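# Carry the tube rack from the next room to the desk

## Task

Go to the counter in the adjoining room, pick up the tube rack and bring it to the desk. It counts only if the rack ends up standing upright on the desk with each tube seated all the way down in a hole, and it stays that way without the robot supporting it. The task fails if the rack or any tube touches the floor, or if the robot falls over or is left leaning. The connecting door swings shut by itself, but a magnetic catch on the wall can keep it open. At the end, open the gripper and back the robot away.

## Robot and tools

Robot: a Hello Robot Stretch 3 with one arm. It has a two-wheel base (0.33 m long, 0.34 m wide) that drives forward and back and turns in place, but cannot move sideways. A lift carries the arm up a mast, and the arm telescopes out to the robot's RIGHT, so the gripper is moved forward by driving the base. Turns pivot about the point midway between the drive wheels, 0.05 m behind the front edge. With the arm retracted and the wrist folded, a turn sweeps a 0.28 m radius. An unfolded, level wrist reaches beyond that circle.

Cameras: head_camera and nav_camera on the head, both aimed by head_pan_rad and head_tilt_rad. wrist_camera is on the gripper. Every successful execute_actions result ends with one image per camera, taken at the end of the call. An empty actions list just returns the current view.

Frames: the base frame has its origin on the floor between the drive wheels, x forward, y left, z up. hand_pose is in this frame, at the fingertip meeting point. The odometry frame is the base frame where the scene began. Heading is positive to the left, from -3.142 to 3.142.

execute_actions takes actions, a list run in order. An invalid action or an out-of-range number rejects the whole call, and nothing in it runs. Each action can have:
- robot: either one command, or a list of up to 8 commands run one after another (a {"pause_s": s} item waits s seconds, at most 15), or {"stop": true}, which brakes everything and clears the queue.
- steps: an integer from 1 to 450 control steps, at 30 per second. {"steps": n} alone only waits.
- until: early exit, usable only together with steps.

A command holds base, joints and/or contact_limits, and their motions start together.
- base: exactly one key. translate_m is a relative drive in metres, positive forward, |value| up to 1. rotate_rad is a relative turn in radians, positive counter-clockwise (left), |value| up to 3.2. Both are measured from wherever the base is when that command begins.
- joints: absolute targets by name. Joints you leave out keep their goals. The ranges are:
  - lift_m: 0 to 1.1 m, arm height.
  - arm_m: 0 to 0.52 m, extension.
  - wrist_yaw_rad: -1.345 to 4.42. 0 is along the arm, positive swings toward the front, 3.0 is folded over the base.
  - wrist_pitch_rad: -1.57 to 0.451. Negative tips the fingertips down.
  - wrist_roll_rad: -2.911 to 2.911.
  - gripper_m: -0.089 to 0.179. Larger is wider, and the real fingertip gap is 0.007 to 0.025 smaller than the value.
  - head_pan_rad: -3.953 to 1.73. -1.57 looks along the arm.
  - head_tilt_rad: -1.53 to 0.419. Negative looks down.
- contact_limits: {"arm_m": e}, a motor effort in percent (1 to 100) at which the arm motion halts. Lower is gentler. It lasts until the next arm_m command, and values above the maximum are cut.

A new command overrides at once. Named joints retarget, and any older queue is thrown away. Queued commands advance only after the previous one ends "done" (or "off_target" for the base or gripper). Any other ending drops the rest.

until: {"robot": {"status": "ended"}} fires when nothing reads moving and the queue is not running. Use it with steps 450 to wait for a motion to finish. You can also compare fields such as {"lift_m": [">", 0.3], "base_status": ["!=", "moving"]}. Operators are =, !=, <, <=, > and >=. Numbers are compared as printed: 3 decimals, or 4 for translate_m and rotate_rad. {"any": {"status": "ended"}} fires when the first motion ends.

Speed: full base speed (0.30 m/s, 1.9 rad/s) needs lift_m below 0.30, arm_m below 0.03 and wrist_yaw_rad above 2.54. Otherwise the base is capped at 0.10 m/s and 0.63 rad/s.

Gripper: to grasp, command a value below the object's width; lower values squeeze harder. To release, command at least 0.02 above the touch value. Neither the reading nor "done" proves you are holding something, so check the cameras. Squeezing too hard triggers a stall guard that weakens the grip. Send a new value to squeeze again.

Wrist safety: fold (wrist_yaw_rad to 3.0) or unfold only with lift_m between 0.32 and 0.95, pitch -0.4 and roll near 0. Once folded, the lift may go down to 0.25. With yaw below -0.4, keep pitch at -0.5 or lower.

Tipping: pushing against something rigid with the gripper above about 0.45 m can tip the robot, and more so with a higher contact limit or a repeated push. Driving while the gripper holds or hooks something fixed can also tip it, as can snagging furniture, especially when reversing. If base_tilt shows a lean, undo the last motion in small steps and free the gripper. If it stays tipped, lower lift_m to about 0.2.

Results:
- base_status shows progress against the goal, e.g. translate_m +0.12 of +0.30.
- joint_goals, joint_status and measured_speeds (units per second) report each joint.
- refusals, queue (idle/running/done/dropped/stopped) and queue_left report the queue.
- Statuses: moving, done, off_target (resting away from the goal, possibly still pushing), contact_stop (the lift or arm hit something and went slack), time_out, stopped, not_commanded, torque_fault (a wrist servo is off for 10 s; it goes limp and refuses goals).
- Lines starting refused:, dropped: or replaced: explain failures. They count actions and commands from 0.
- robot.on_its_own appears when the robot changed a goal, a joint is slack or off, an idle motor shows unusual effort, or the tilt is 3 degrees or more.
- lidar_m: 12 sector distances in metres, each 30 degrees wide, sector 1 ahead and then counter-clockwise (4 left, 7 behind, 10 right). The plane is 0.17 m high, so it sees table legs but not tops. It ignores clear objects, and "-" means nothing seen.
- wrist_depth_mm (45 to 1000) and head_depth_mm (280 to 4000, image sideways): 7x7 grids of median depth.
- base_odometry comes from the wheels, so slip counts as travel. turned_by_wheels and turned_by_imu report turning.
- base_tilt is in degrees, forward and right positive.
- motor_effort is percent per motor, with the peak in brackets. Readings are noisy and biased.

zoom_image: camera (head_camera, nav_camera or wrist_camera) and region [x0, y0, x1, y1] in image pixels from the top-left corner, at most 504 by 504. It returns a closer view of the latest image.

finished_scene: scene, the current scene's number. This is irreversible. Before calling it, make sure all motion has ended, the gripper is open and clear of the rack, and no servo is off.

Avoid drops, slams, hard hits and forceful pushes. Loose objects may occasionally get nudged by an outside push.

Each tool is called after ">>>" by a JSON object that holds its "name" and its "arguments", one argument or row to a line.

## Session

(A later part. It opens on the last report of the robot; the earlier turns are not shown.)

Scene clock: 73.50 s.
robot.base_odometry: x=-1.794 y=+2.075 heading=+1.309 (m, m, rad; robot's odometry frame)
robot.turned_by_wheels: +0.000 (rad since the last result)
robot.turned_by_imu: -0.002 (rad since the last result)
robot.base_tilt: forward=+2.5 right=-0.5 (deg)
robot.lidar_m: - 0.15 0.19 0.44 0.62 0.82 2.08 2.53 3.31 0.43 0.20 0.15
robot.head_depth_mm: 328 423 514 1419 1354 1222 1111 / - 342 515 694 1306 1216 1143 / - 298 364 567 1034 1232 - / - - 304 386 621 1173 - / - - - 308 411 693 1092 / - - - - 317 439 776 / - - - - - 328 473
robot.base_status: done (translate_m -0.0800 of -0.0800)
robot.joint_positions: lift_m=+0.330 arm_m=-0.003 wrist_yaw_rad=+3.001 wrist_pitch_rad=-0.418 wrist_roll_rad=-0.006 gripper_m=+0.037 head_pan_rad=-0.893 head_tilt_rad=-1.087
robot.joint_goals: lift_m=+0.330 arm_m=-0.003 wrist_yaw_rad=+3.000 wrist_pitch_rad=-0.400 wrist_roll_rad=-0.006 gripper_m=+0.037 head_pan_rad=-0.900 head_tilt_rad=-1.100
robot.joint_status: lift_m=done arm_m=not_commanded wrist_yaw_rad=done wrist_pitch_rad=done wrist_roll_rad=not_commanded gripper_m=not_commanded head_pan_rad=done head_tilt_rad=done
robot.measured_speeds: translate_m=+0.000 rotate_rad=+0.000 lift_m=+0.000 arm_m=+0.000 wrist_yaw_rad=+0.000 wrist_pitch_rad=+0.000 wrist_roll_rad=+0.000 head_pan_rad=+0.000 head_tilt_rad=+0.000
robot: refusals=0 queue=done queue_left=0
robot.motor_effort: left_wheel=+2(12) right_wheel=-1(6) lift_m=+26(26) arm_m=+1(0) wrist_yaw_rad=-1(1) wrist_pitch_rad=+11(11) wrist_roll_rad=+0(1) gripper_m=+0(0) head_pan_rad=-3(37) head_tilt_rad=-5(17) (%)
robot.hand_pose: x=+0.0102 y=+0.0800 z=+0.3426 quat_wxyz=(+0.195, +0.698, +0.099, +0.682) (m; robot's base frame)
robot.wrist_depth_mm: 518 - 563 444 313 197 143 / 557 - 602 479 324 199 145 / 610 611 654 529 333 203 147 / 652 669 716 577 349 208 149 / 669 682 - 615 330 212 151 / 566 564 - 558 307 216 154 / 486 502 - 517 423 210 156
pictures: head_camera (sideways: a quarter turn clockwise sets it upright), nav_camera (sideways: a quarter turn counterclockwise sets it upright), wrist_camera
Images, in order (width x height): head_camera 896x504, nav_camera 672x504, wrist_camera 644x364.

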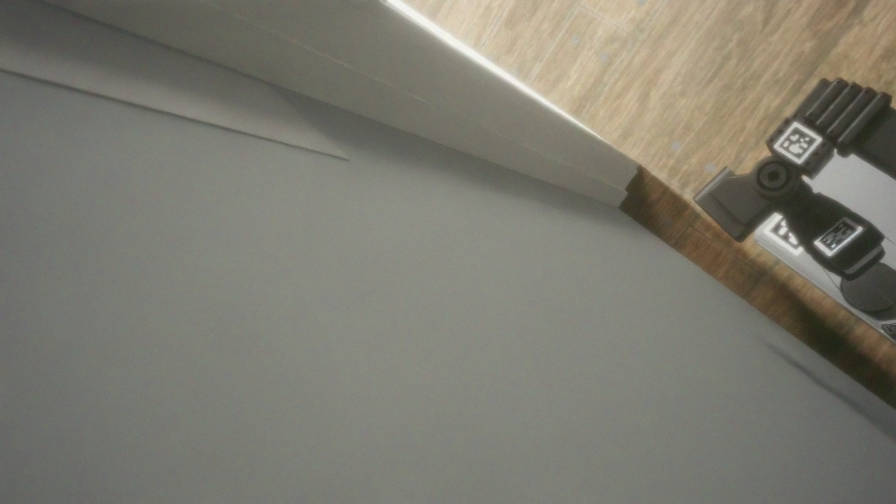

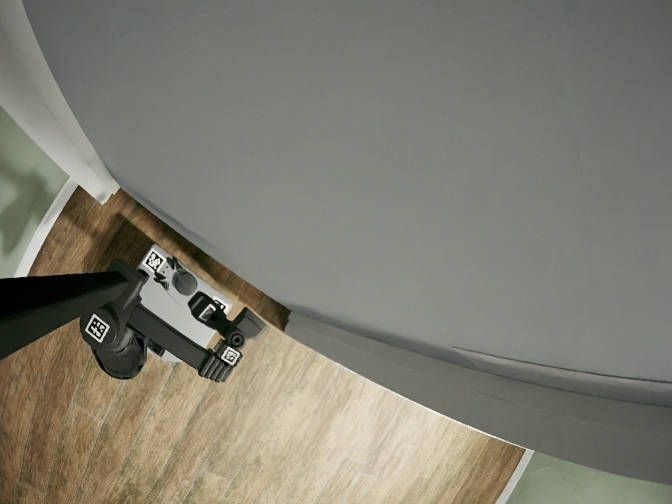

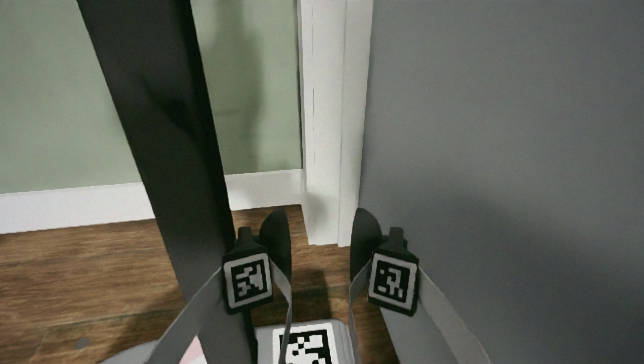

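>>> {"name": "execute_actions", "arguments": {
  "actions": [
    {"robot":[{"base":{"rotate_rad":0.2}},{"base":{"translate_m":0.2}}],"steps":450,"until":{"robot":{"status":"ended"}}}
  ]
}}

Scene clock: 84.93 s.
robot.base_odometry: x=-1.782 y=+2.275 heading=+1.509 (m, m, rad; robot's odometry frame)
robot.turned_by_wheels: +0.201 (rad since the last result)
robot.turned_by_imu: +0.021 (rad since the last result)
robot.base_tilt: forward=+2.4 right=-0.4 (deg)
robot.lidar_m: - - 0.15 0.19 0.62 0.84 2.25 2.61 3.30 0.21 0.15 -
robot.head_depth_mm: - - - 622 912 1218 1115 / - - - - 952 1210 1090 / - - - - 411 1205 - / - - - - - 452 - / - - - - - - 495 / - - - - - - 379 / - - - - - - -
robot.base_status: off_target (translate_m +0.1998 of +0.2000)
robot.joint_positions: lift_m=+0.330 arm_m=-0.003 wrist_yaw_rad=+3.002 wrist_pitch_rad=-0.418 wrist_roll_rad=-0.006 gripper_m=+0.037 head_pan_rad=-0.821 head_tilt_rad=-1.134
robot.joint_goals: lift_m=+0.330 arm_m=-0.003 wrist_yaw_rad=+3.000 wrist_pitch_rad=-0.400 wrist_roll_rad=-0.006 gripper_m=+0.037 head_pan_rad=-0.900 head_tilt_rad=-1.100
robot.joint_status: lift_m=done arm_m=not_commanded wrist_yaw_rad=done wrist_pitch_rad=done wrist_roll_rad=not_commanded gripper_m=not_commanded head_pan_rad=done head_tilt_rad=done
robot.measured_speeds: translate_m=+0.000 rotate_rad=+0.000 lift_m=+0.000 arm_m=+0.000 wrist_yaw_rad=+0.000 wrist_pitch_rad=+0.000 wrist_roll_rad=+0.000 head_pan_rad=+0.000 head_tilt_rad=+0.000
robot: refusals=0 queue=done queue_left=0
robot.on_its_own: left_wheel is at rest, and its effort (+53) is outside its rest range (-18 to +18)
robot.motor_effort: left_wheel=+53(98) right_wheel=+14(40) lift_m=+26(27) arm_m=+0(0) wrist_yaw_rad=-2(22) wrist_pitch_rad=+12(12) wrist_roll_rad=-1(1) gripper_m=-1(0) head_pan_rad=-32(35) head_tilt_rad=+13(14) (%)
robot.hand_pose: x=+0.0099 y=+0.0800 z=+0.3426 quat_wxyz=(+0.195, +0.698, +0.099, +0.682) (m; robot's base frame)
robot.wrist_depth_mm: 521 - 539 391 138 84 61 / 568 - 581 420 142 86 61 / 597 626 654 463 147 87 62 / 663 676 706 500 151 89 63 / 689 687 - 574 142 90 64 / 568 568 - 531 131 92 65 / 482 501 - 365 185 89 66
pictures: head_camera (sideways: a quarter turn clockwise sets it upright), nav_camera (sideways: a quarter turn counterclockwise sets it upright), wrist_camera
Images, in order (width x height): head_camera 896x504, nav_camera 672x504, wrist_camera 644x364.

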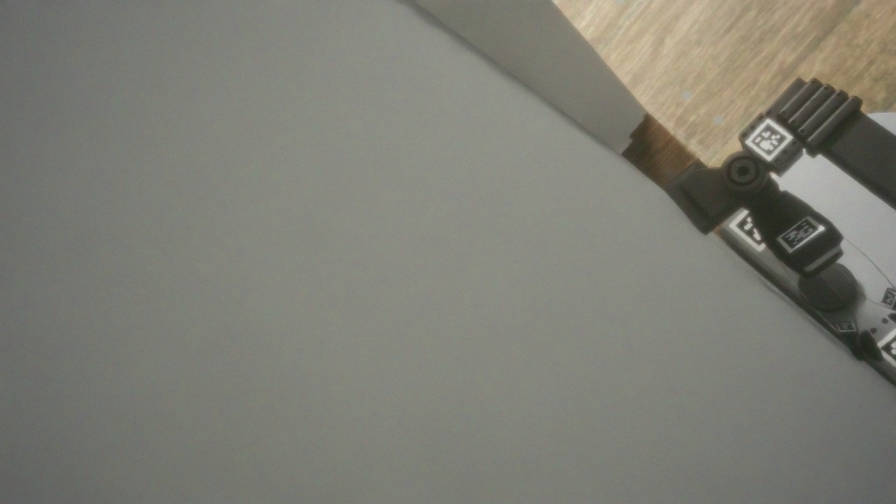

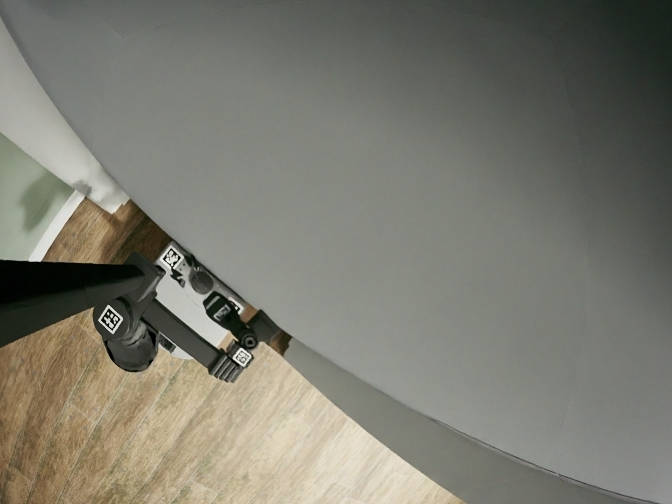

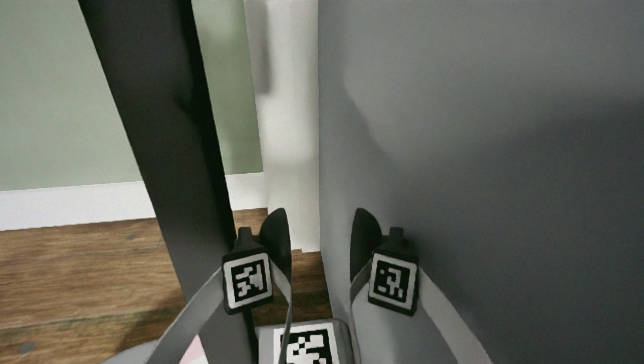

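>>> {"name": "execute_actions", "arguments": {
  "actions": [
    {"robot":[{"base":{"translate_m":-0.45},"joints":{"head_pan_rad":0,"head_tilt_rad":-1.0}},{"base":{"rotate_rad":0.63}},{"base":{"translate_m":0.18}},{"base":{"rotate_rad":-0.5}}],"steps":450,"until":{"robot":{"status":"ended"}}}
  ]
}}

Scene clock: 108.03 s.
robot.base_odometry: x=-1.906 y=+1.977 heading=+1.639 (m, m, rad; robot's odometry frame)
robot.turned_by_wheels: +0.129 (rad since the last result)
robot.turned_by_imu: +0.124 (rad since the last result)
robot.base_tilt: forward=+2.3 right=-0.7 (deg)
robot.lidar_m: 0.35 0.38 0.42 0.49 0.52 0.79 2.25 2.42 3.31 0.75 0.45 0.36
robot.head_depth_mm: 288 323 389 489 654 1002 1119 / 291 327 394 499 673 1038 1118 / 292 331 401 508 692 1080 1111 / 293 336 407 519 712 1131 1105 / 295 341 414 530 730 1172 1107 / 298 345 422 539 754 1165 1100 / 299 350 428 550 778 1065 1096
robot.base_status: done (rotate_rad -0.4998 of -0.5000)
robot.joint_positions: lift_m=+0.330 arm_m=-0.003 wrist_yaw_rad=+3.002 wrist_pitch_rad=-0.419 wrist_roll_rad=-0.006 gripper_m=+0.037 head_pan_rad=-0.007 head_tilt_rad=-1.001
robot.joint_goals: lift_m=+0.330 arm_m=-0.003 wrist_yaw_rad=+3.000 wrist_pitch_rad=-0.400 wrist_roll_rad=-0.006 gripper_m=+0.037 head_pan_rad=+0.000 head_tilt_rad=-1.000
robot.joint_status: lift_m=done arm_m=not_commanded wrist_yaw_rad=done wrist_pitch_rad=done wrist_roll_rad=not_commanded gripper_m=not_commanded head_pan_rad=done head_tilt_rad=done
robot.measured_speeds: translate_m=+0.000 rotate_rad=+0.000 lift_m=+0.000 arm_m=+0.000 wrist_yaw_rad=+0.000 wrist_pitch_rad=+0.000 wrist_roll_rad=+0.000 head_pan_rad=+0.000 head_tilt_rad=+0.000
robot: refusals=0 queue=done queue_left=0
robot.motor_effort: left_wheel=+4(53) right_wheel=-3(14) lift_m=+26(27) arm_m=+0(0) wrist_yaw_rad=-1(2) wrist_pitch_rad=+12(12) wrist_roll_rad=-1(1) gripper_m=+1(0) head_pan_rad=+3(34) head_tilt_rad=+0(22) (%)
robot.hand_pose: x=+0.0101 y=+0.0799 z=+0.3426 quat_wxyz=(+0.195, +0.698, +0.099, +0.682) (m; robot's base frame)
robot.wrist_depth_mm: 475 - 473 480 477 466 336 / 510 - 520 517 523 470 360 / 554 570 570 564 566 444 388 / 618 610 630 619 621 457 411 / 650 656 - 655 640 495 411 / 575 566 - 568 588 528 411 / 490 499 - 519 488 490 417
pictures: head_camera (sideways: a quarter turn clockwise sets it upright), nav_camera (sideways: a quarter turn counterclockwise sets it upright), wrist_camera
Images, in order (width x height): head_camera 896x504, nav_camera 672x504, wrist_camera 644x364.

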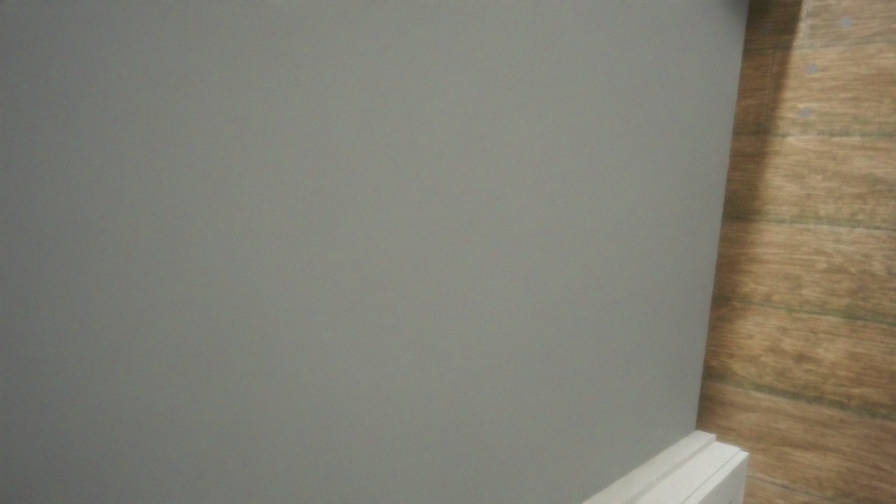

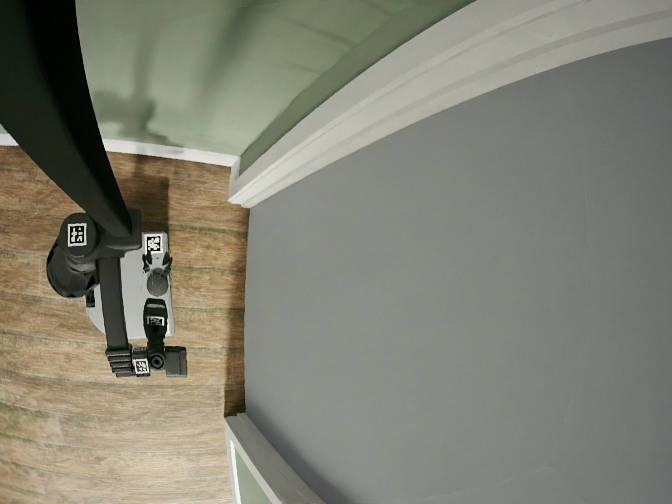

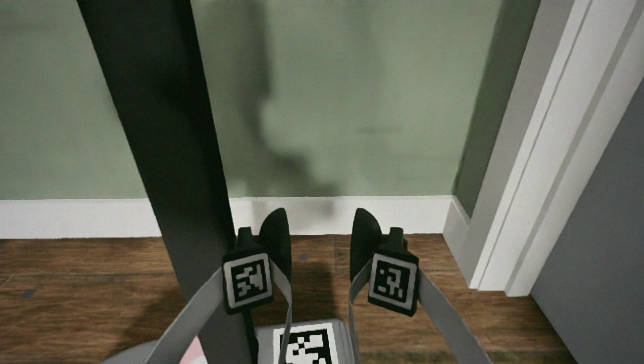

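>>> {"name": "execute_actions", "arguments": {
  "actions": [
    {"robot":{"base":{"translate_m":0.45},"joints":{"head_tilt_rad":-1.3}},"steps":450,"until":{"robot":{"status":"ended"}}}
  ]
}}

Scene clock: 116.10 s.
robot.base_odometry: x=-1.937 y=+2.426 heading=+1.639 (m, m, rad; robot's odometry frame)
robot.turned_by_wheels: +0.000 (rad since the last result)
robot.turned_by_imu: -0.130 (rad since the last result)
robot.base_tilt: forward=+2.6 right=-0.4 (deg)
robot.lidar_m: - - 0.15 0.19 0.47 0.64 1.70 2.63 3.45 0.21 0.15 -
robot.head_depth_mm: - - - - - 1186 1130 / - - - - - 1179 1115 / - - - - - - - / - - - - - 782 - / - - - - - 355 - / - - - - - 1155 - / - - - - - 1037 -
robot.base_status: off_target (translate_m +0.4497 of +0.4500)
robot.joint_positions: lift_m=+0.330 arm_m=-0.003 wrist_yaw_rad=+2.999 wrist_pitch_rad=-0.419 wrist_roll_rad=-0.006 gripper_m=+0.037 head_pan_rad=-0.006 head_tilt_rad=-1.291
robot.joint_goals: lift_m=+0.330 arm_m=-0.003 wrist_yaw_rad=+3.000 wrist_pitch_rad=-0.400 wrist_roll_rad=-0.006 gripper_m=+0.037 head_pan_rad=+0.000 head_tilt_rad=-1.300
robot.joint_status: lift_m=done arm_m=not_commanded wrist_yaw_rad=done wrist_pitch_rad=done wrist_roll_rad=not_commanded gripper_m=not_commanded head_pan_rad=done head_tilt_rad=done
robot.measured_speeds: translate_m=+0.000 rotate_rad=+0.000 lift_m=+0.000 arm_m=+0.000 wrist_yaw_rad=+0.000 wrist_pitch_rad=+0.000 wrist_roll_rad=+0.000 head_pan_rad=+0.000 head_tilt_rad=+0.000
robot: refusals=0 queue=done queue_left=0
robot.on_its_own: left_wheel is at rest, and its effort (+55) is outside its rest range (-18 to +18); right_wheel is at rest, and its effort (+27) is outside its rest range (-18 to +18)
robot.motor_effort: left_wheel=+55(96) right_wheel=+27(28) lift_m=+24(27) arm_m=+1(0) wrist_yaw_rad=+1(18) wrist_pitch_rad=+12(12) wrist_roll_rad=-1(1) gripper_m=+0(1) head_pan_rad=+3(3) head_tilt_rad=-4(20) (%)
robot.hand_pose: x=+0.0107 y=+0.0799 z=+0.3426 quat_wxyz=(+0.196, +0.698, +0.098, +0.682) (m; robot's base frame)
robot.wrist_depth_mm: 407 - 409 291 136 83 60 / 431 - 334 310 140 85 61 / 465 486 495 342 144 86 62 / 515 526 550 371 149 88 62 / 555 575 - 415 140 89 63 / 565 570 - 468 130 91 64 / 484 503 - 389 183 89 65
pictures: head_camera (sideways: a quarter turn clockwise sets it upright), nav_camera (sideways: a quarter turn counterclockwise sets it upright), wrist_camera
Images, in order (width x height): head_camera 896x504, nav_camera 672x504, wrist_camera 644x364.

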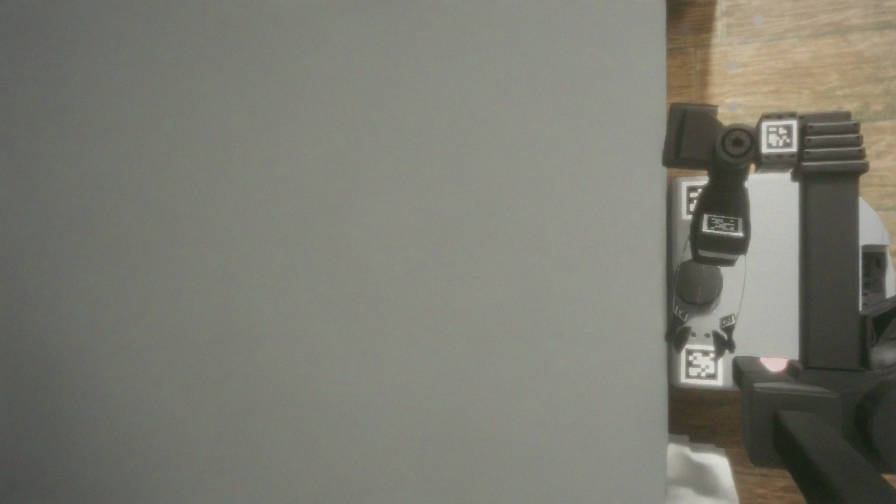

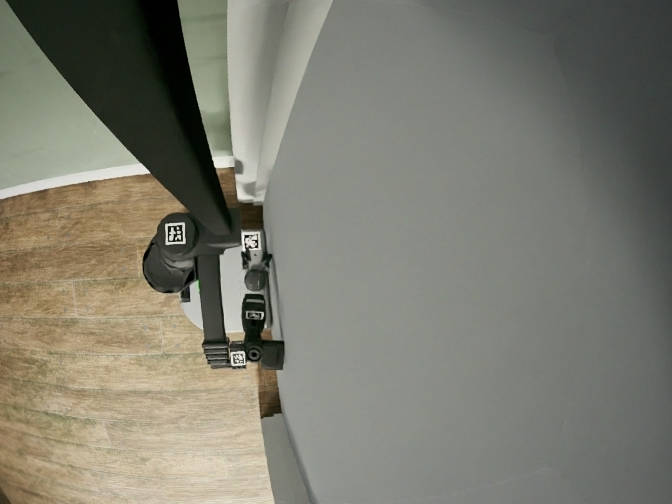

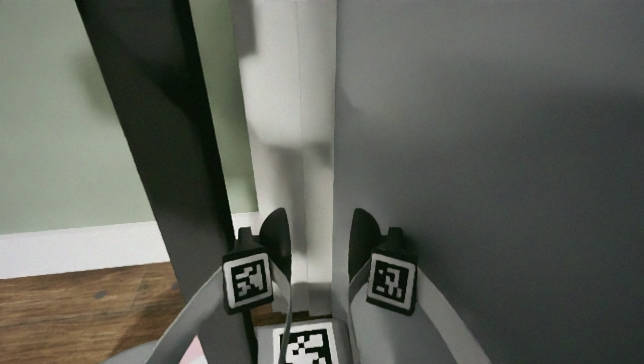

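>>> {"name": "execute_actions", "arguments": {
  "actions": [
    {"robot":[{"base":{"translate_m":-0.5},"joints":{"head_pan_rad":-1.57,"head_tilt_rad":-0.9}},{"base":{"rotate_rad":1.70}},{"base":{"translate_m":-0.28},"joints":{"lift_m":0.4,"gripper_m":0.0}},{"joints":{"wrist_yaw_rad":0}},{"joints":{"wrist_pitch_rad":0}}],"steps":450,"until":{"robot":{"status":"ended"}}},
    {"steps":300,"until":{"robot":{"status":"ended"}}}
  ]
}}

Scene clock: 143.67 s.
robot.base_odometry: x=-1.628 y=+1.982 heading=-2.945 (m, m, rad; robot's odometry frame)
robot.turned_by_wheels: +1.700 (rad since the last result)
robot.turned_by_imu: +1.696 (rad since the last result)
robot.base_tilt: forward=+2.5 right=-0.4 (deg)
robot.lidar_m: 0.72 0.78 1.15 2.08 2.24 3.07 1.23 0.55 0.52 0.52 0.56 0.71
robot.head_depth_mm: 418 480 563 683 860 1007 1146 / 423 486 572 695 882 1155 1131 / 428 493 580 707 902 1210 1162 / 432 497 588 718 917 1238 - / 437 504 598 730 950 1231 1124 / 442 511 608 747 971 1230 1110 / 447 519 617 761 992 1228 1111
robot.base_status: done (translate_m -0.2800 of -0.2800)
robot.joint_positions: lift_m=+0.400 arm_m=-0.003 wrist_yaw_rad=+0.002 wrist_pitch_rad=-0.025 wrist_roll_rad=-0.006 gripper_m=+0.000 head_pan_rad=-1.563 head_tilt_rad=-0.902
robot.joint_goals: lift_m=+0.400 arm_m=-0.003 wrist_yaw_rad=+0.000 wrist_pitch_rad=+0.000 wrist_roll_rad=-0.006 gripper_m=+0.000 head_pan_rad=-1.570 head_tilt_rad=-0.900
robot.joint_status: lift_m=done arm_m=not_commanded wrist_yaw_rad=done wrist_pitch_rad=done wrist_roll_rad=not_commanded gripper_m=done head_pan_rad=done head_tilt_rad=done
robot.measured_speeds: translate_m=+0.000 rotate_rad=+0.000 lift_m=+0.000 arm_m=+0.000 wrist_yaw_rad=+0.000 wrist_pitch_rad=+0.000 wrist_roll_rad=+0.000 head_pan_rad=+0.000 head_tilt_rad=+0.000
robot: refusals=0 queue=done queue_left=0
robot.motor_effort: left_wheel=-4(55) right_wheel=+3(27) lift_m=+31(33) arm_m=+0(0) wrist_yaw_rad=-1(3) wrist_pitch_rad=+15(14) wrist_roll_rad=-1(1) gripper_m=-2(78) head_pan_rad=-3(34) head_tilt_rad=+1(21) (%)
robot.hand_pose: x=-0.0210 y=-0.3977 z=+0.5081 quat_wxyz=(+0.709, +0.010, -0.705, -0.008) (m; robot's base frame)
robot.wrist_depth_mm: 283 276 266 257 249 242 236 / 293 283 273 263 254 249 242 / 301 292 283 270 261 255 246 / 307 300 291 277 270 261 252 / 322 310 298 281 278 268 259 / 330 318 307 - 284 275 265 / 343 330 317 306 293 283 273
pictures: head_camera (sideways: a quarter turn clockwise sets it upright), nav_camera (sideways: a quarter turn counterclockwise sets it upright), wrist_camera
Images, in order (width x height): head_camera 896x504, nav_camera 672x504, wrist_camera 644x364.

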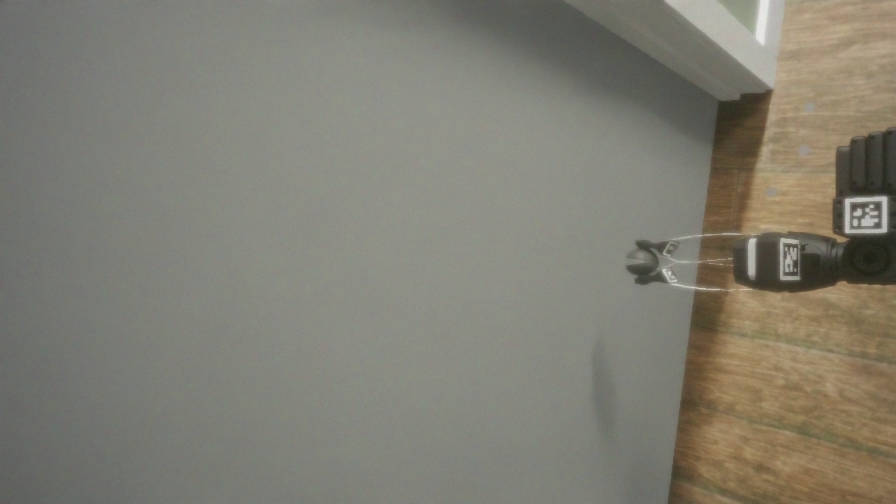

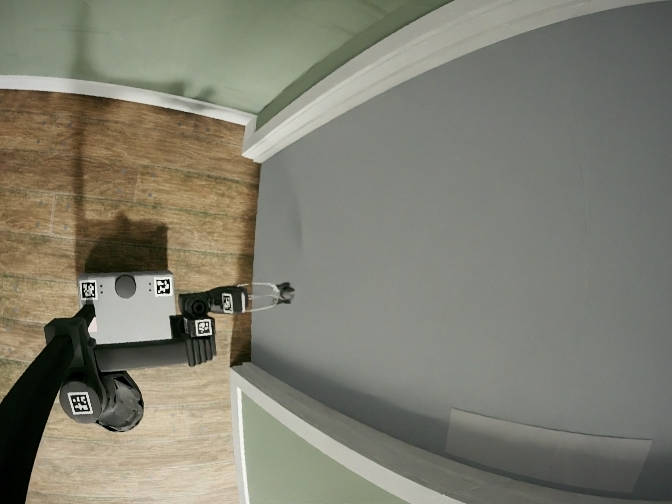

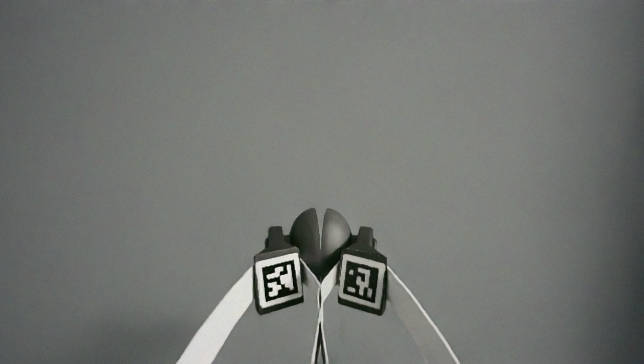

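>>> {"name": "execute_actions", "arguments": {
  "actions": [
    {"robot":[{"base":{"translate_m":-0.06},"joints":{"lift_m":0.3}},{"joints":{"arm_m":0.3}}],"steps":300,"until":{"robot":{"status":"ended"}}}
  ]
}}

Scene clock: 149.33 s.
robot.base_odometry: x=-1.569 y=+1.993 heading=-2.945 (m, m, rad; robot's odometry frame)
robot.turned_by_wheels: +0.000 (rad since the last result)
robot.turned_by_imu: -0.015 (rad since the last result)
robot.base_tilt: forward=+2.1 right=-0.8 (deg)
robot.lidar_m: 0.78 0.84 1.23 2.09 2.23 3.03 1.26 0.57 0.49 0.52 0.55 0.76
robot.head_depth_mm: 425 488 571 688 777 964 1148 / 430 493 579 702 890 1082 1143 / 434 499 585 713 905 1219 1148 / 437 503 592 723 905 1161 1093 / 440 509 599 732 937 1224 1122 / 445 513 607 743 953 1221 1122 / 448 518 616 754 980 1241 1120
robot.base_status: done (translate_m -0.0600 of -0.0600)
robot.joint_positions: lift_m=+0.300 arm_m=+0.102 wrist_yaw_rad=+0.012 wrist_pitch_rad=-0.039 wrist_roll_rad=-0.006 gripper_m=+0.000 head_pan_rad=-1.563 head_tilt_rad=-0.901
robot.joint_goals: lift_m=+0.300 arm_m=+0.102 wrist_yaw_rad=+0.000 wrist_pitch_rad=+0.000 wrist_roll_rad=-0.006 gripper_m=+0.000 head_pan_rad=-1.570 head_tilt_rad=-0.900
robot.joint_status: lift_m=done arm_m=contact_stop wrist_yaw_rad=done wrist_pitch_rad=done wrist_roll_rad=not_commanded gripper_m=done head_pan_rad=done head_tilt_rad=done
robot.measured_speeds: translate_m=+0.000 rotate_rad=+0.002 lift_m=+0.000 arm_m=-0.012 wrist_yaw_rad=+0.290 wrist_pitch_rad=-0.072 wrist_roll_rad=+0.000 head_pan_rad=+0.000 head_tilt_rad=+0.000
robot: refusals=0 queue=dropped queue_left=0
robot.on_its_own: arm_m is slack since a contact_stop, until your next command for it (your +0.300 is given up)
robot.motor_effort: left_wheel=+3(19) right_wheel=+0(3) lift_m=+22(31) arm_m=+11(23) wrist_yaw_rad=-15(16) wrist_pitch_rad=+27(27) wrist_roll_rad=-1(1) gripper_m=-6(6) head_pan_rad=-2(3) head_tilt_rad=+0(1) (%)
robot.hand_pose: x=-0.0184 y=-0.5021 z=+0.4050 quat_wxyz=(+0.709, +0.018, -0.705, -0.010) (m; robot's base frame)
robot.wrist_depth_mm: 176 172 165 161 156 152 148 / 181 175 171 165 160 156 151 / 187 181 176 170 164 160 155 / 192 188 180 176 169 164 160 / 199 193 187 180 174 169 165 / 207 200 195 - 179 175 169 / 213 208 199 194 187 179 174
pictures: head_camera (sideways: a quarter turn clockwise sets it upright), nav_camera (sideways: a quarter turn counterclockwise sets it upright), wrist_camera
Images, in order (width x height): head_camera 896x504, nav_camera 672x504, wrist_camera 644x364.

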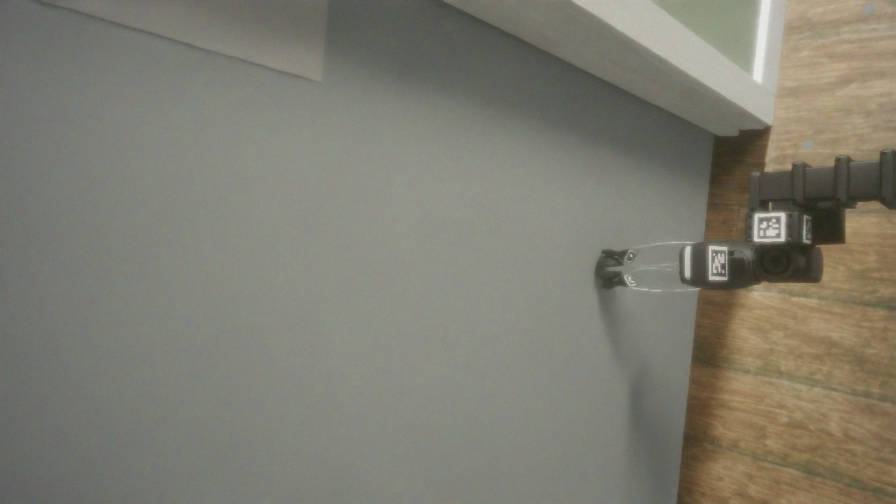

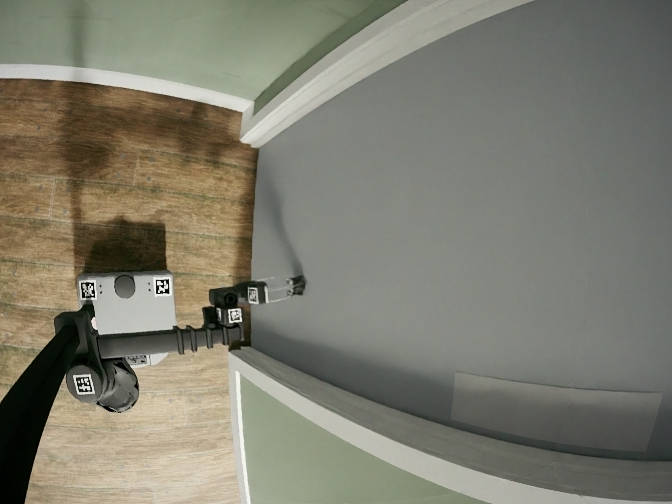

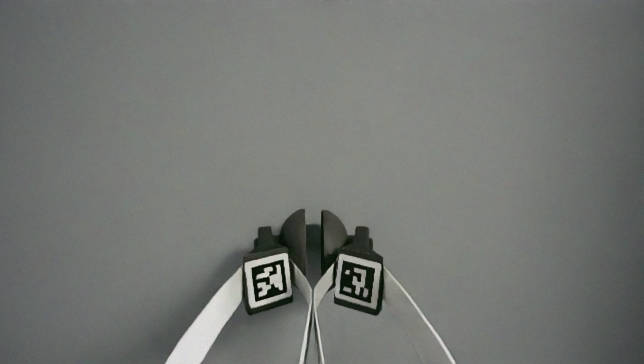

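>>> {"name": "execute_actions", "arguments": {
  "actions": [
    {"robot":{"joints":{"arm_m":0.3},"contact_limits":{"arm_m":45}},"steps":150,"until":{"robot":{"status":"ended"}}}
  ]
}}

Scene clock: 153.80 s.
robot.base_odometry: x=-1.569 y=+1.993 heading=-2.945 (m, m, rad; robot's odometry frame)
robot.turned_by_wheels: +0.000 (rad since the last result)
robot.turned_by_imu: -0.043 (rad since the last result)
robot.base_tilt: forward=+2.5 right=-0.6 (deg)
robot.lidar_m: 0.79 0.83 1.18 2.09 2.14 3.05 1.42 0.58 0.48 0.69 0.69 0.76
robot.head_depth_mm: 690 2593 2163 785 757 991 1148 / 651 760 943 1719 1482 1081 1144 / 634 736 876 1090 1388 1290 1156 / 615 709 839 1027 1252 1253 1129 / 596 686 810 977 1252 1279 1124 / 579 663 778 937 1179 1265 1118 / 562 643 747 895 1114 1258 1115
robot.base_status: done (translate_m -0.0600 of -0.0600)
robot.joint_positions: lift_m=+0.300 arm_m=+0.298 wrist_yaw_rad=+0.150 wrist_pitch_rad=-0.026 wrist_roll_rad=-0.006 gripper_m=+0.000 head_pan_rad=-1.565 head_tilt_rad=-0.898
robot.joint_goals: lift_m=+0.300 arm_m=+0.300 wrist_yaw_rad=+0.114 wrist_pitch_rad=+0.000 wrist_roll_rad=-0.006 gripper_m=+0.000 head_pan_rad=-1.570 head_tilt_rad=-0.900
robot.joint_status: lift_m=done arm_m=done wrist_yaw_rad=done wrist_pitch_rad=done wrist_roll_rad=not_commanded gripper_m=done head_pan_rad=done head_tilt_rad=done
robot.measured_speeds: translate_m=+0.000 rotate_rad=+0.000 lift_m=+0.000 arm_m=+0.000 wrist_yaw_rad=+0.000 wrist_pitch_rad=+0.000 wrist_roll_rad=+0.000 head_pan_rad=+0.000 head_tilt_rad=+0.000
robot: refusals=0 queue=done queue_left=0
robot.on_its_own: wrist_yaw_rad is held at +0.114, not at your +0.000, by its stall guard, which is still easing; arm_m is at rest, and its effort (+18) is outside its rest range (-14 to +14)
robot.motor_effort: left_wheel=+1(19) right_wheel=+1(21) lift_m=+22(22) arm_m=+18(25) wrist_yaw_rad=-29(40) wrist_pitch_rad=+16(20) wrist_roll_rad=-1(1) gripper_m=-6(9) head_pan_rad=-2(3) head_tilt_rad=-1(1) (%)
robot.contact_limits: arm_m 37 (drawing in: default 16, maximum 26; extending or still: default 23, maximum 37)
robot.hand_pose: x=+0.0168 y=-0.6954 z=+0.4083 quat_wxyz=(+0.708, +0.062, -0.702, +0.044) (m; robot's base frame)
robot.wrist_depth_mm: 148 152 156 160 167 173 179 / 152 156 161 166 172 177 185 / 155 159 165 171 177 183 190 / 160 163 170 176 182 190 197 / 164 169 174 180 188 195 204 / 168 173 178 186 195 202 210 / 173 178 187 192 200 209 218
pictures: head_camera (sideways: a quarter turn clockwise sets it upright), nav_camera (sideways: a quarter turn counterclockwise sets it upright), wrist_camera
Images, in order (width x height): head_camera 896x504, nav_camera 672x504, wrist_camera 644x364.

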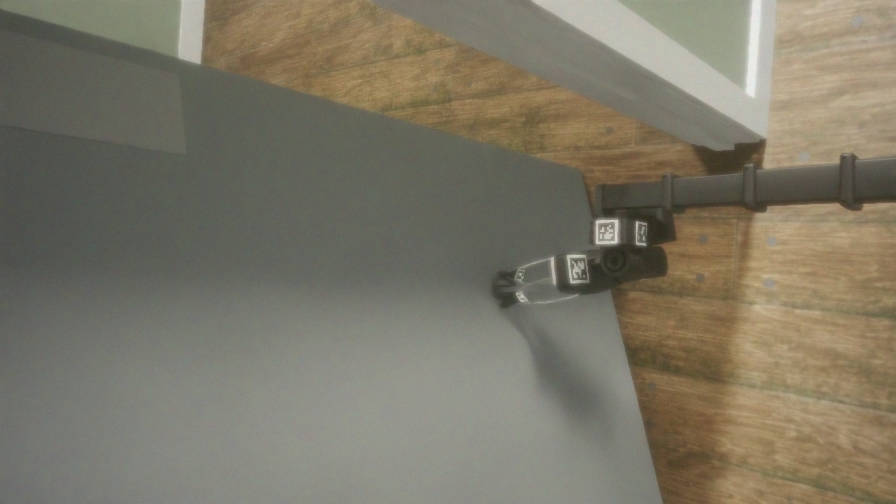

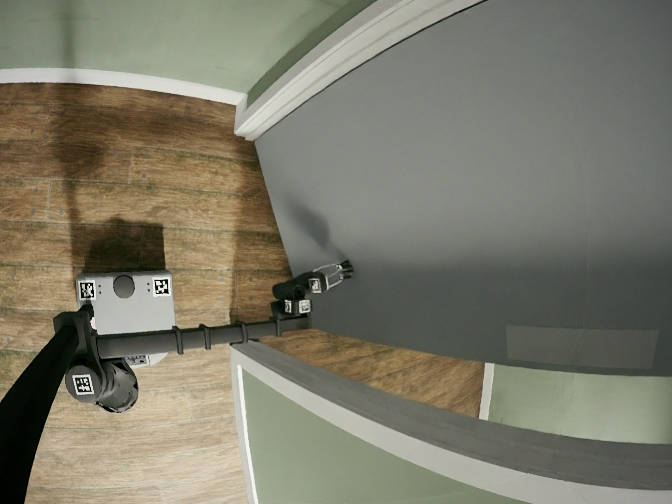

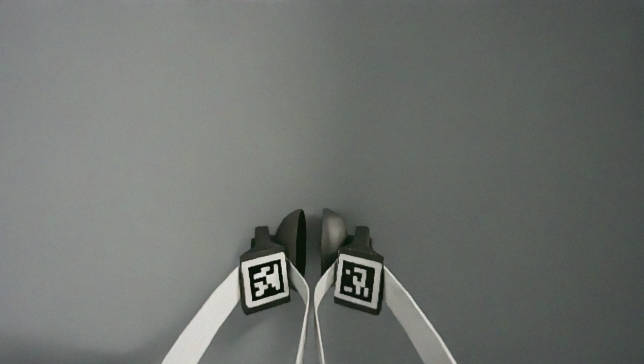

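>>> {"name": "execute_actions", "arguments": {
  "actions": [
    {"robot":{"joints":{"arm_m":0.5,"wrist_yaw_rad":0.3},"contact_limits":{"arm_m":37}},"steps":150,"until":{"robot":{"status":"ended"}}},
    {"robot":{"joints":{"arm_m":0.0}},"steps":90}
  ]
}}

Scene clock: 172.50 s.
robot.base_odometry: x=-1.569 y=+1.993 heading=-2.945 (m, m, rad; robot's odometry frame)
robot.turned_by_wheels: +0.000 (rad since the last result)
robot.turned_by_imu: -0.094 (rad since the last result)
robot.base_tilt: forward=+2.3 right=-0.5 (deg)
robot.lidar_m: 0.80 0.83 1.10 2.09 2.12 2.86 1.99 0.64 0.48 0.61 0.62 0.74
robot.head_depth_mm: 2298 2643 558 619 772 1087 1144 / 552 642 829 1641 828 1077 1143 / 540 627 746 924 1242 1219 1129 / 529 610 725 887 1144 1334 1122 / 518 598 704 855 1081 1264 1119 / 506 582 682 828 1045 1243 1114 / 496 569 666 799 1003 1227 1117
robot.base_status: done (translate_m -0.0600 of -0.0600)
robot.joint_positions: lift_m=+0.300 arm_m=+0.150 wrist_yaw_rad=+0.299 wrist_pitch_rad=-0.024 wrist_roll_rad=-0.006 gripper_m=+0.000 head_pan_rad=-1.565 head_tilt_rad=-0.898
robot.joint_goals: lift_m=+0.300 arm_m=+0.000 wrist_yaw_rad=+0.300 wrist_pitch_rad=+0.000 wrist_roll_rad=-0.006 gripper_m=+0.000 head_pan_rad=-1.570 head_tilt_rad=-0.900
robot.joint_status: lift_m=done arm_m=moving wrist_yaw_rad=off_target wrist_pitch_rad=done wrist_roll_rad=not_commanded gripper_m=done head_pan_rad=done head_tilt_rad=done
robot.measured_speeds: translate_m=+0.000 rotate_rad=+0.000 lift_m=+0.000 arm_m=-0.140 wrist_yaw_rad=+0.000 wrist_pitch_rad=+0.000 wrist_roll_rad=+0.000 head_pan_rad=+0.000 head_tilt_rad=+0.000
robot: refusals=0 queue=running queue_left=0
robot.motor_effort: left_wheel=+1(25) right_wheel=-1(22) lift_m=+23(23) arm_m=-5(22) wrist_yaw_rad=+0(93) wrist_pitch_rad=+15(16) wrist_roll_rad=-1(1) gripper_m=-2(24) head_pan_rad=-2(2) head_tilt_rad=+0(1) (%)
robot.hand_pose: x=+0.0539 y=-0.5389 z=+0.4086 quat_wxyz=(+0.703, +0.114, -0.696, +0.097) (m; robot's base frame)
robot.wrist_depth_mm: 233 226 221 216 209 205 199 / 238 233 227 220 215 210 206 / 247 240 233 227 221 215 211 / 254 247 240 233 228 222 215 / 263 254 248 - 235 227 221 / 271 264 255 - 239 234 228 / 279 273 264 256 250 241 235
pictures: head_camera (sideways: a quarter turn clockwise sets it upright), nav_camera (sideways: a quarter turn counterclockwise sets it upright), wrist_camera
Images, in order (width x height): head_camera 896x504, nav_camera 672x504, wrist_camera 644x364.

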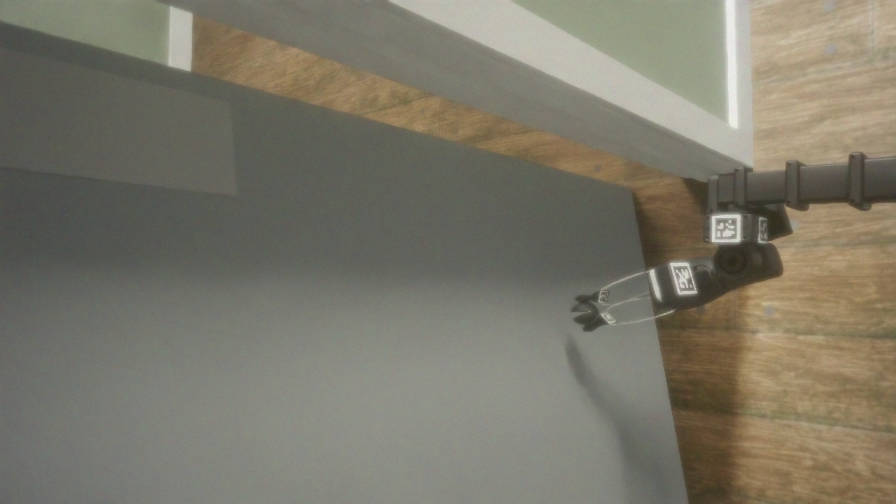

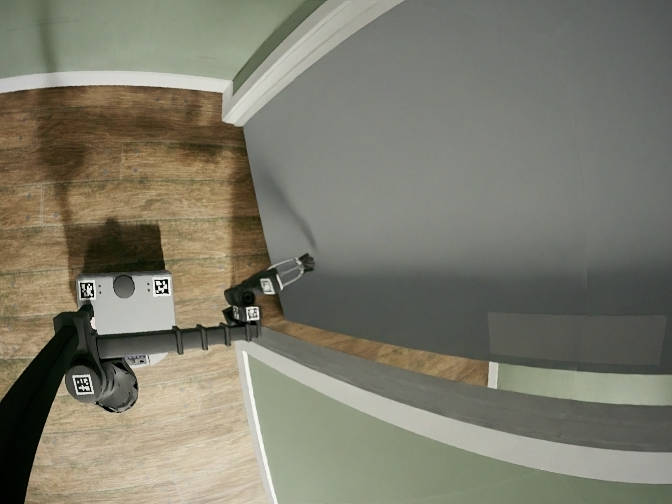

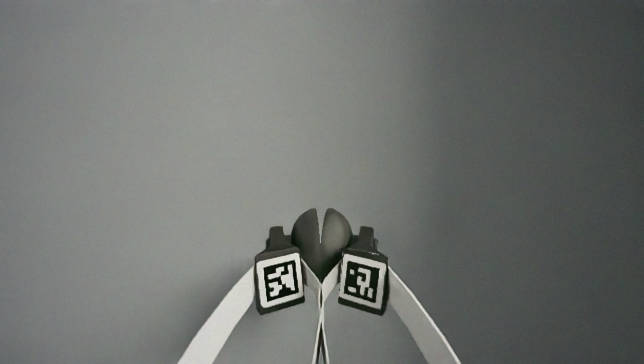

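>>> {"name": "execute_actions", "arguments": {
  "actions": [
    {"robot":[{"joints":{"arm_m":0.0,"lift_m":0.42,"wrist_pitch_rad":-0.4}},{"base":{"translate_m":0.05}},{"base":{"rotate_rad":1.72},"joints":{"head_pan_rad":-3.14,"head_tilt_rad":-1.0}},{"joints":{"wrist_yaw_rad":3.0}},{"joints":{"lift_m":0.32}}],"steps":450,"until":{"robot":{"status":"ended"}}}
  ]
}}

Scene clock: 192.63 s.
robot.base_odometry: x=-1.619 y=+1.984 heading=-1.225 (m, m, rad; robot's odometry frame)
robot.turned_by_wheels: +1.720 (rad since the last result)
robot.turned_by_imu: +1.721 (rad since the last result)
robot.base_tilt: forward=+2.6 right=-0.6 (deg)
robot.lidar_m: 2.09 2.15 3.05 1.22 0.56 0.50 0.51 0.55 0.73 0.75 0.81 1.20
robot.head_depth_mm: 431 503 604 751 882 1192 1180 / 436 509 612 768 1022 1217 1153 / 440 517 620 780 1053 1287 - / 446 522 631 798 1083 1287 - / 451 530 641 812 1114 1230 - / 456 537 652 830 1144 1224 1152 / 462 544 664 847 1177 1218 1105
robot.base_status: done (rotate_rad +1.7198 of +1.7200)
robot.joint_positions: lift_m=+0.320 arm_m=+0.000 wrist_yaw_rad=+2.998 wrist_pitch_rad=-0.417 wrist_roll_rad=-0.006 gripper_m=+0.000 head_pan_rad=-3.133 head_tilt_rad=-0.988
robot.joint_goals: lift_m=+0.320 arm_m=+0.000 wrist_yaw_rad=+3.000 wrist_pitch_rad=-0.400 wrist_roll_rad=-0.006 gripper_m=+0.000 head_pan_rad=-3.140 head_tilt_rad=-1.000
robot.joint_status: lift_m=done arm_m=done wrist_yaw_rad=done wrist_pitch_rad=done wrist_roll_rad=not_commanded gripper_m=done head_pan_rad=done head_tilt_rad=done
robot.measured_speeds: translate_m=+0.000 rotate_rad=+0.000 lift_m=+0.000 arm_m=+0.000 wrist_yaw_rad=+0.000 wrist_pitch_rad=+0.000 wrist_roll_rad=+0.000 head_pan_rad=+0.000 head_tilt_rad=+0.000
robot: refusals=0 queue=done queue_left=0
robot.motor_effort: left_wheel=-4(9) right_wheel=+3(5) lift_m=+22(33) arm_m=-2(3) wrist_yaw_rad=+2(3) wrist_pitch_rad=+10(13) wrist_roll_rad=-1(1) gripper_m=-2(2) head_pan_rad=-3(36) head_tilt_rad=-4(11) (%)
robot.hand_pose: x=+0.0108 y=+0.0770 z=+0.3331 quat_wxyz=(+0.196, +0.698, +0.097, +0.682) (m; robot's base frame)
robot.wrist_depth_mm: 516 - - - - - - / 528 - - - - - - / 527 679 - - - - - / 527 681 840 845 817 818 831 / 522 640 680 - 659 660 649 / 511 554 - - 548 553 553 / 476 494 - - 476 476 474
pictures: head_camera (sideways: a quarter turn clockwise sets it upright), nav_camera (sideways: a quarter turn counterclockwise sets it upright), wrist_camera
Images, in order (width x height): head_camera 896x504, nav_camera 672x504, wrist_camera 644x364.

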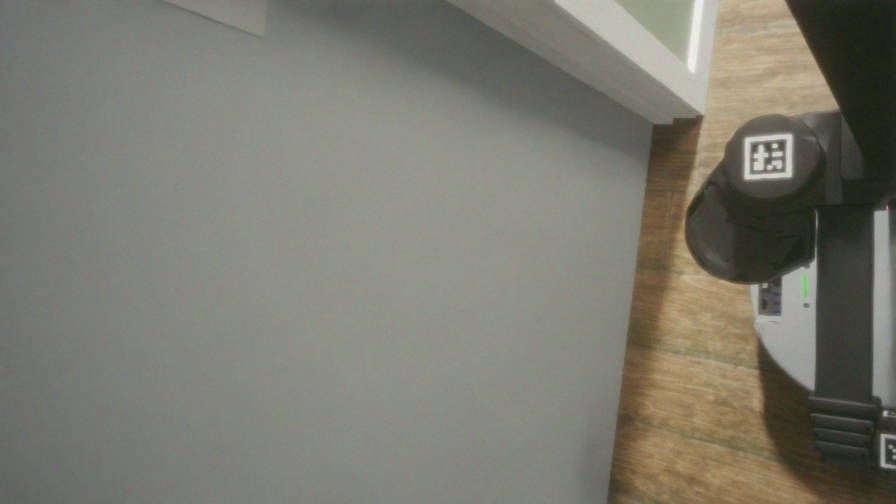

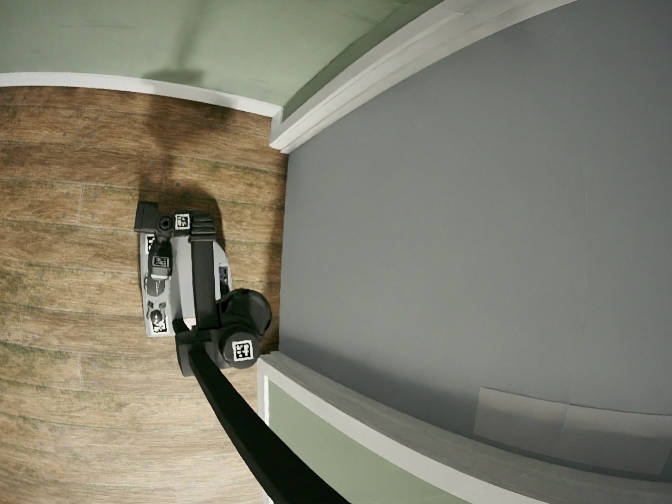

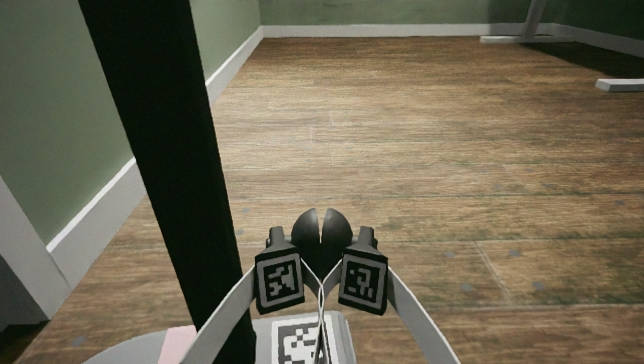

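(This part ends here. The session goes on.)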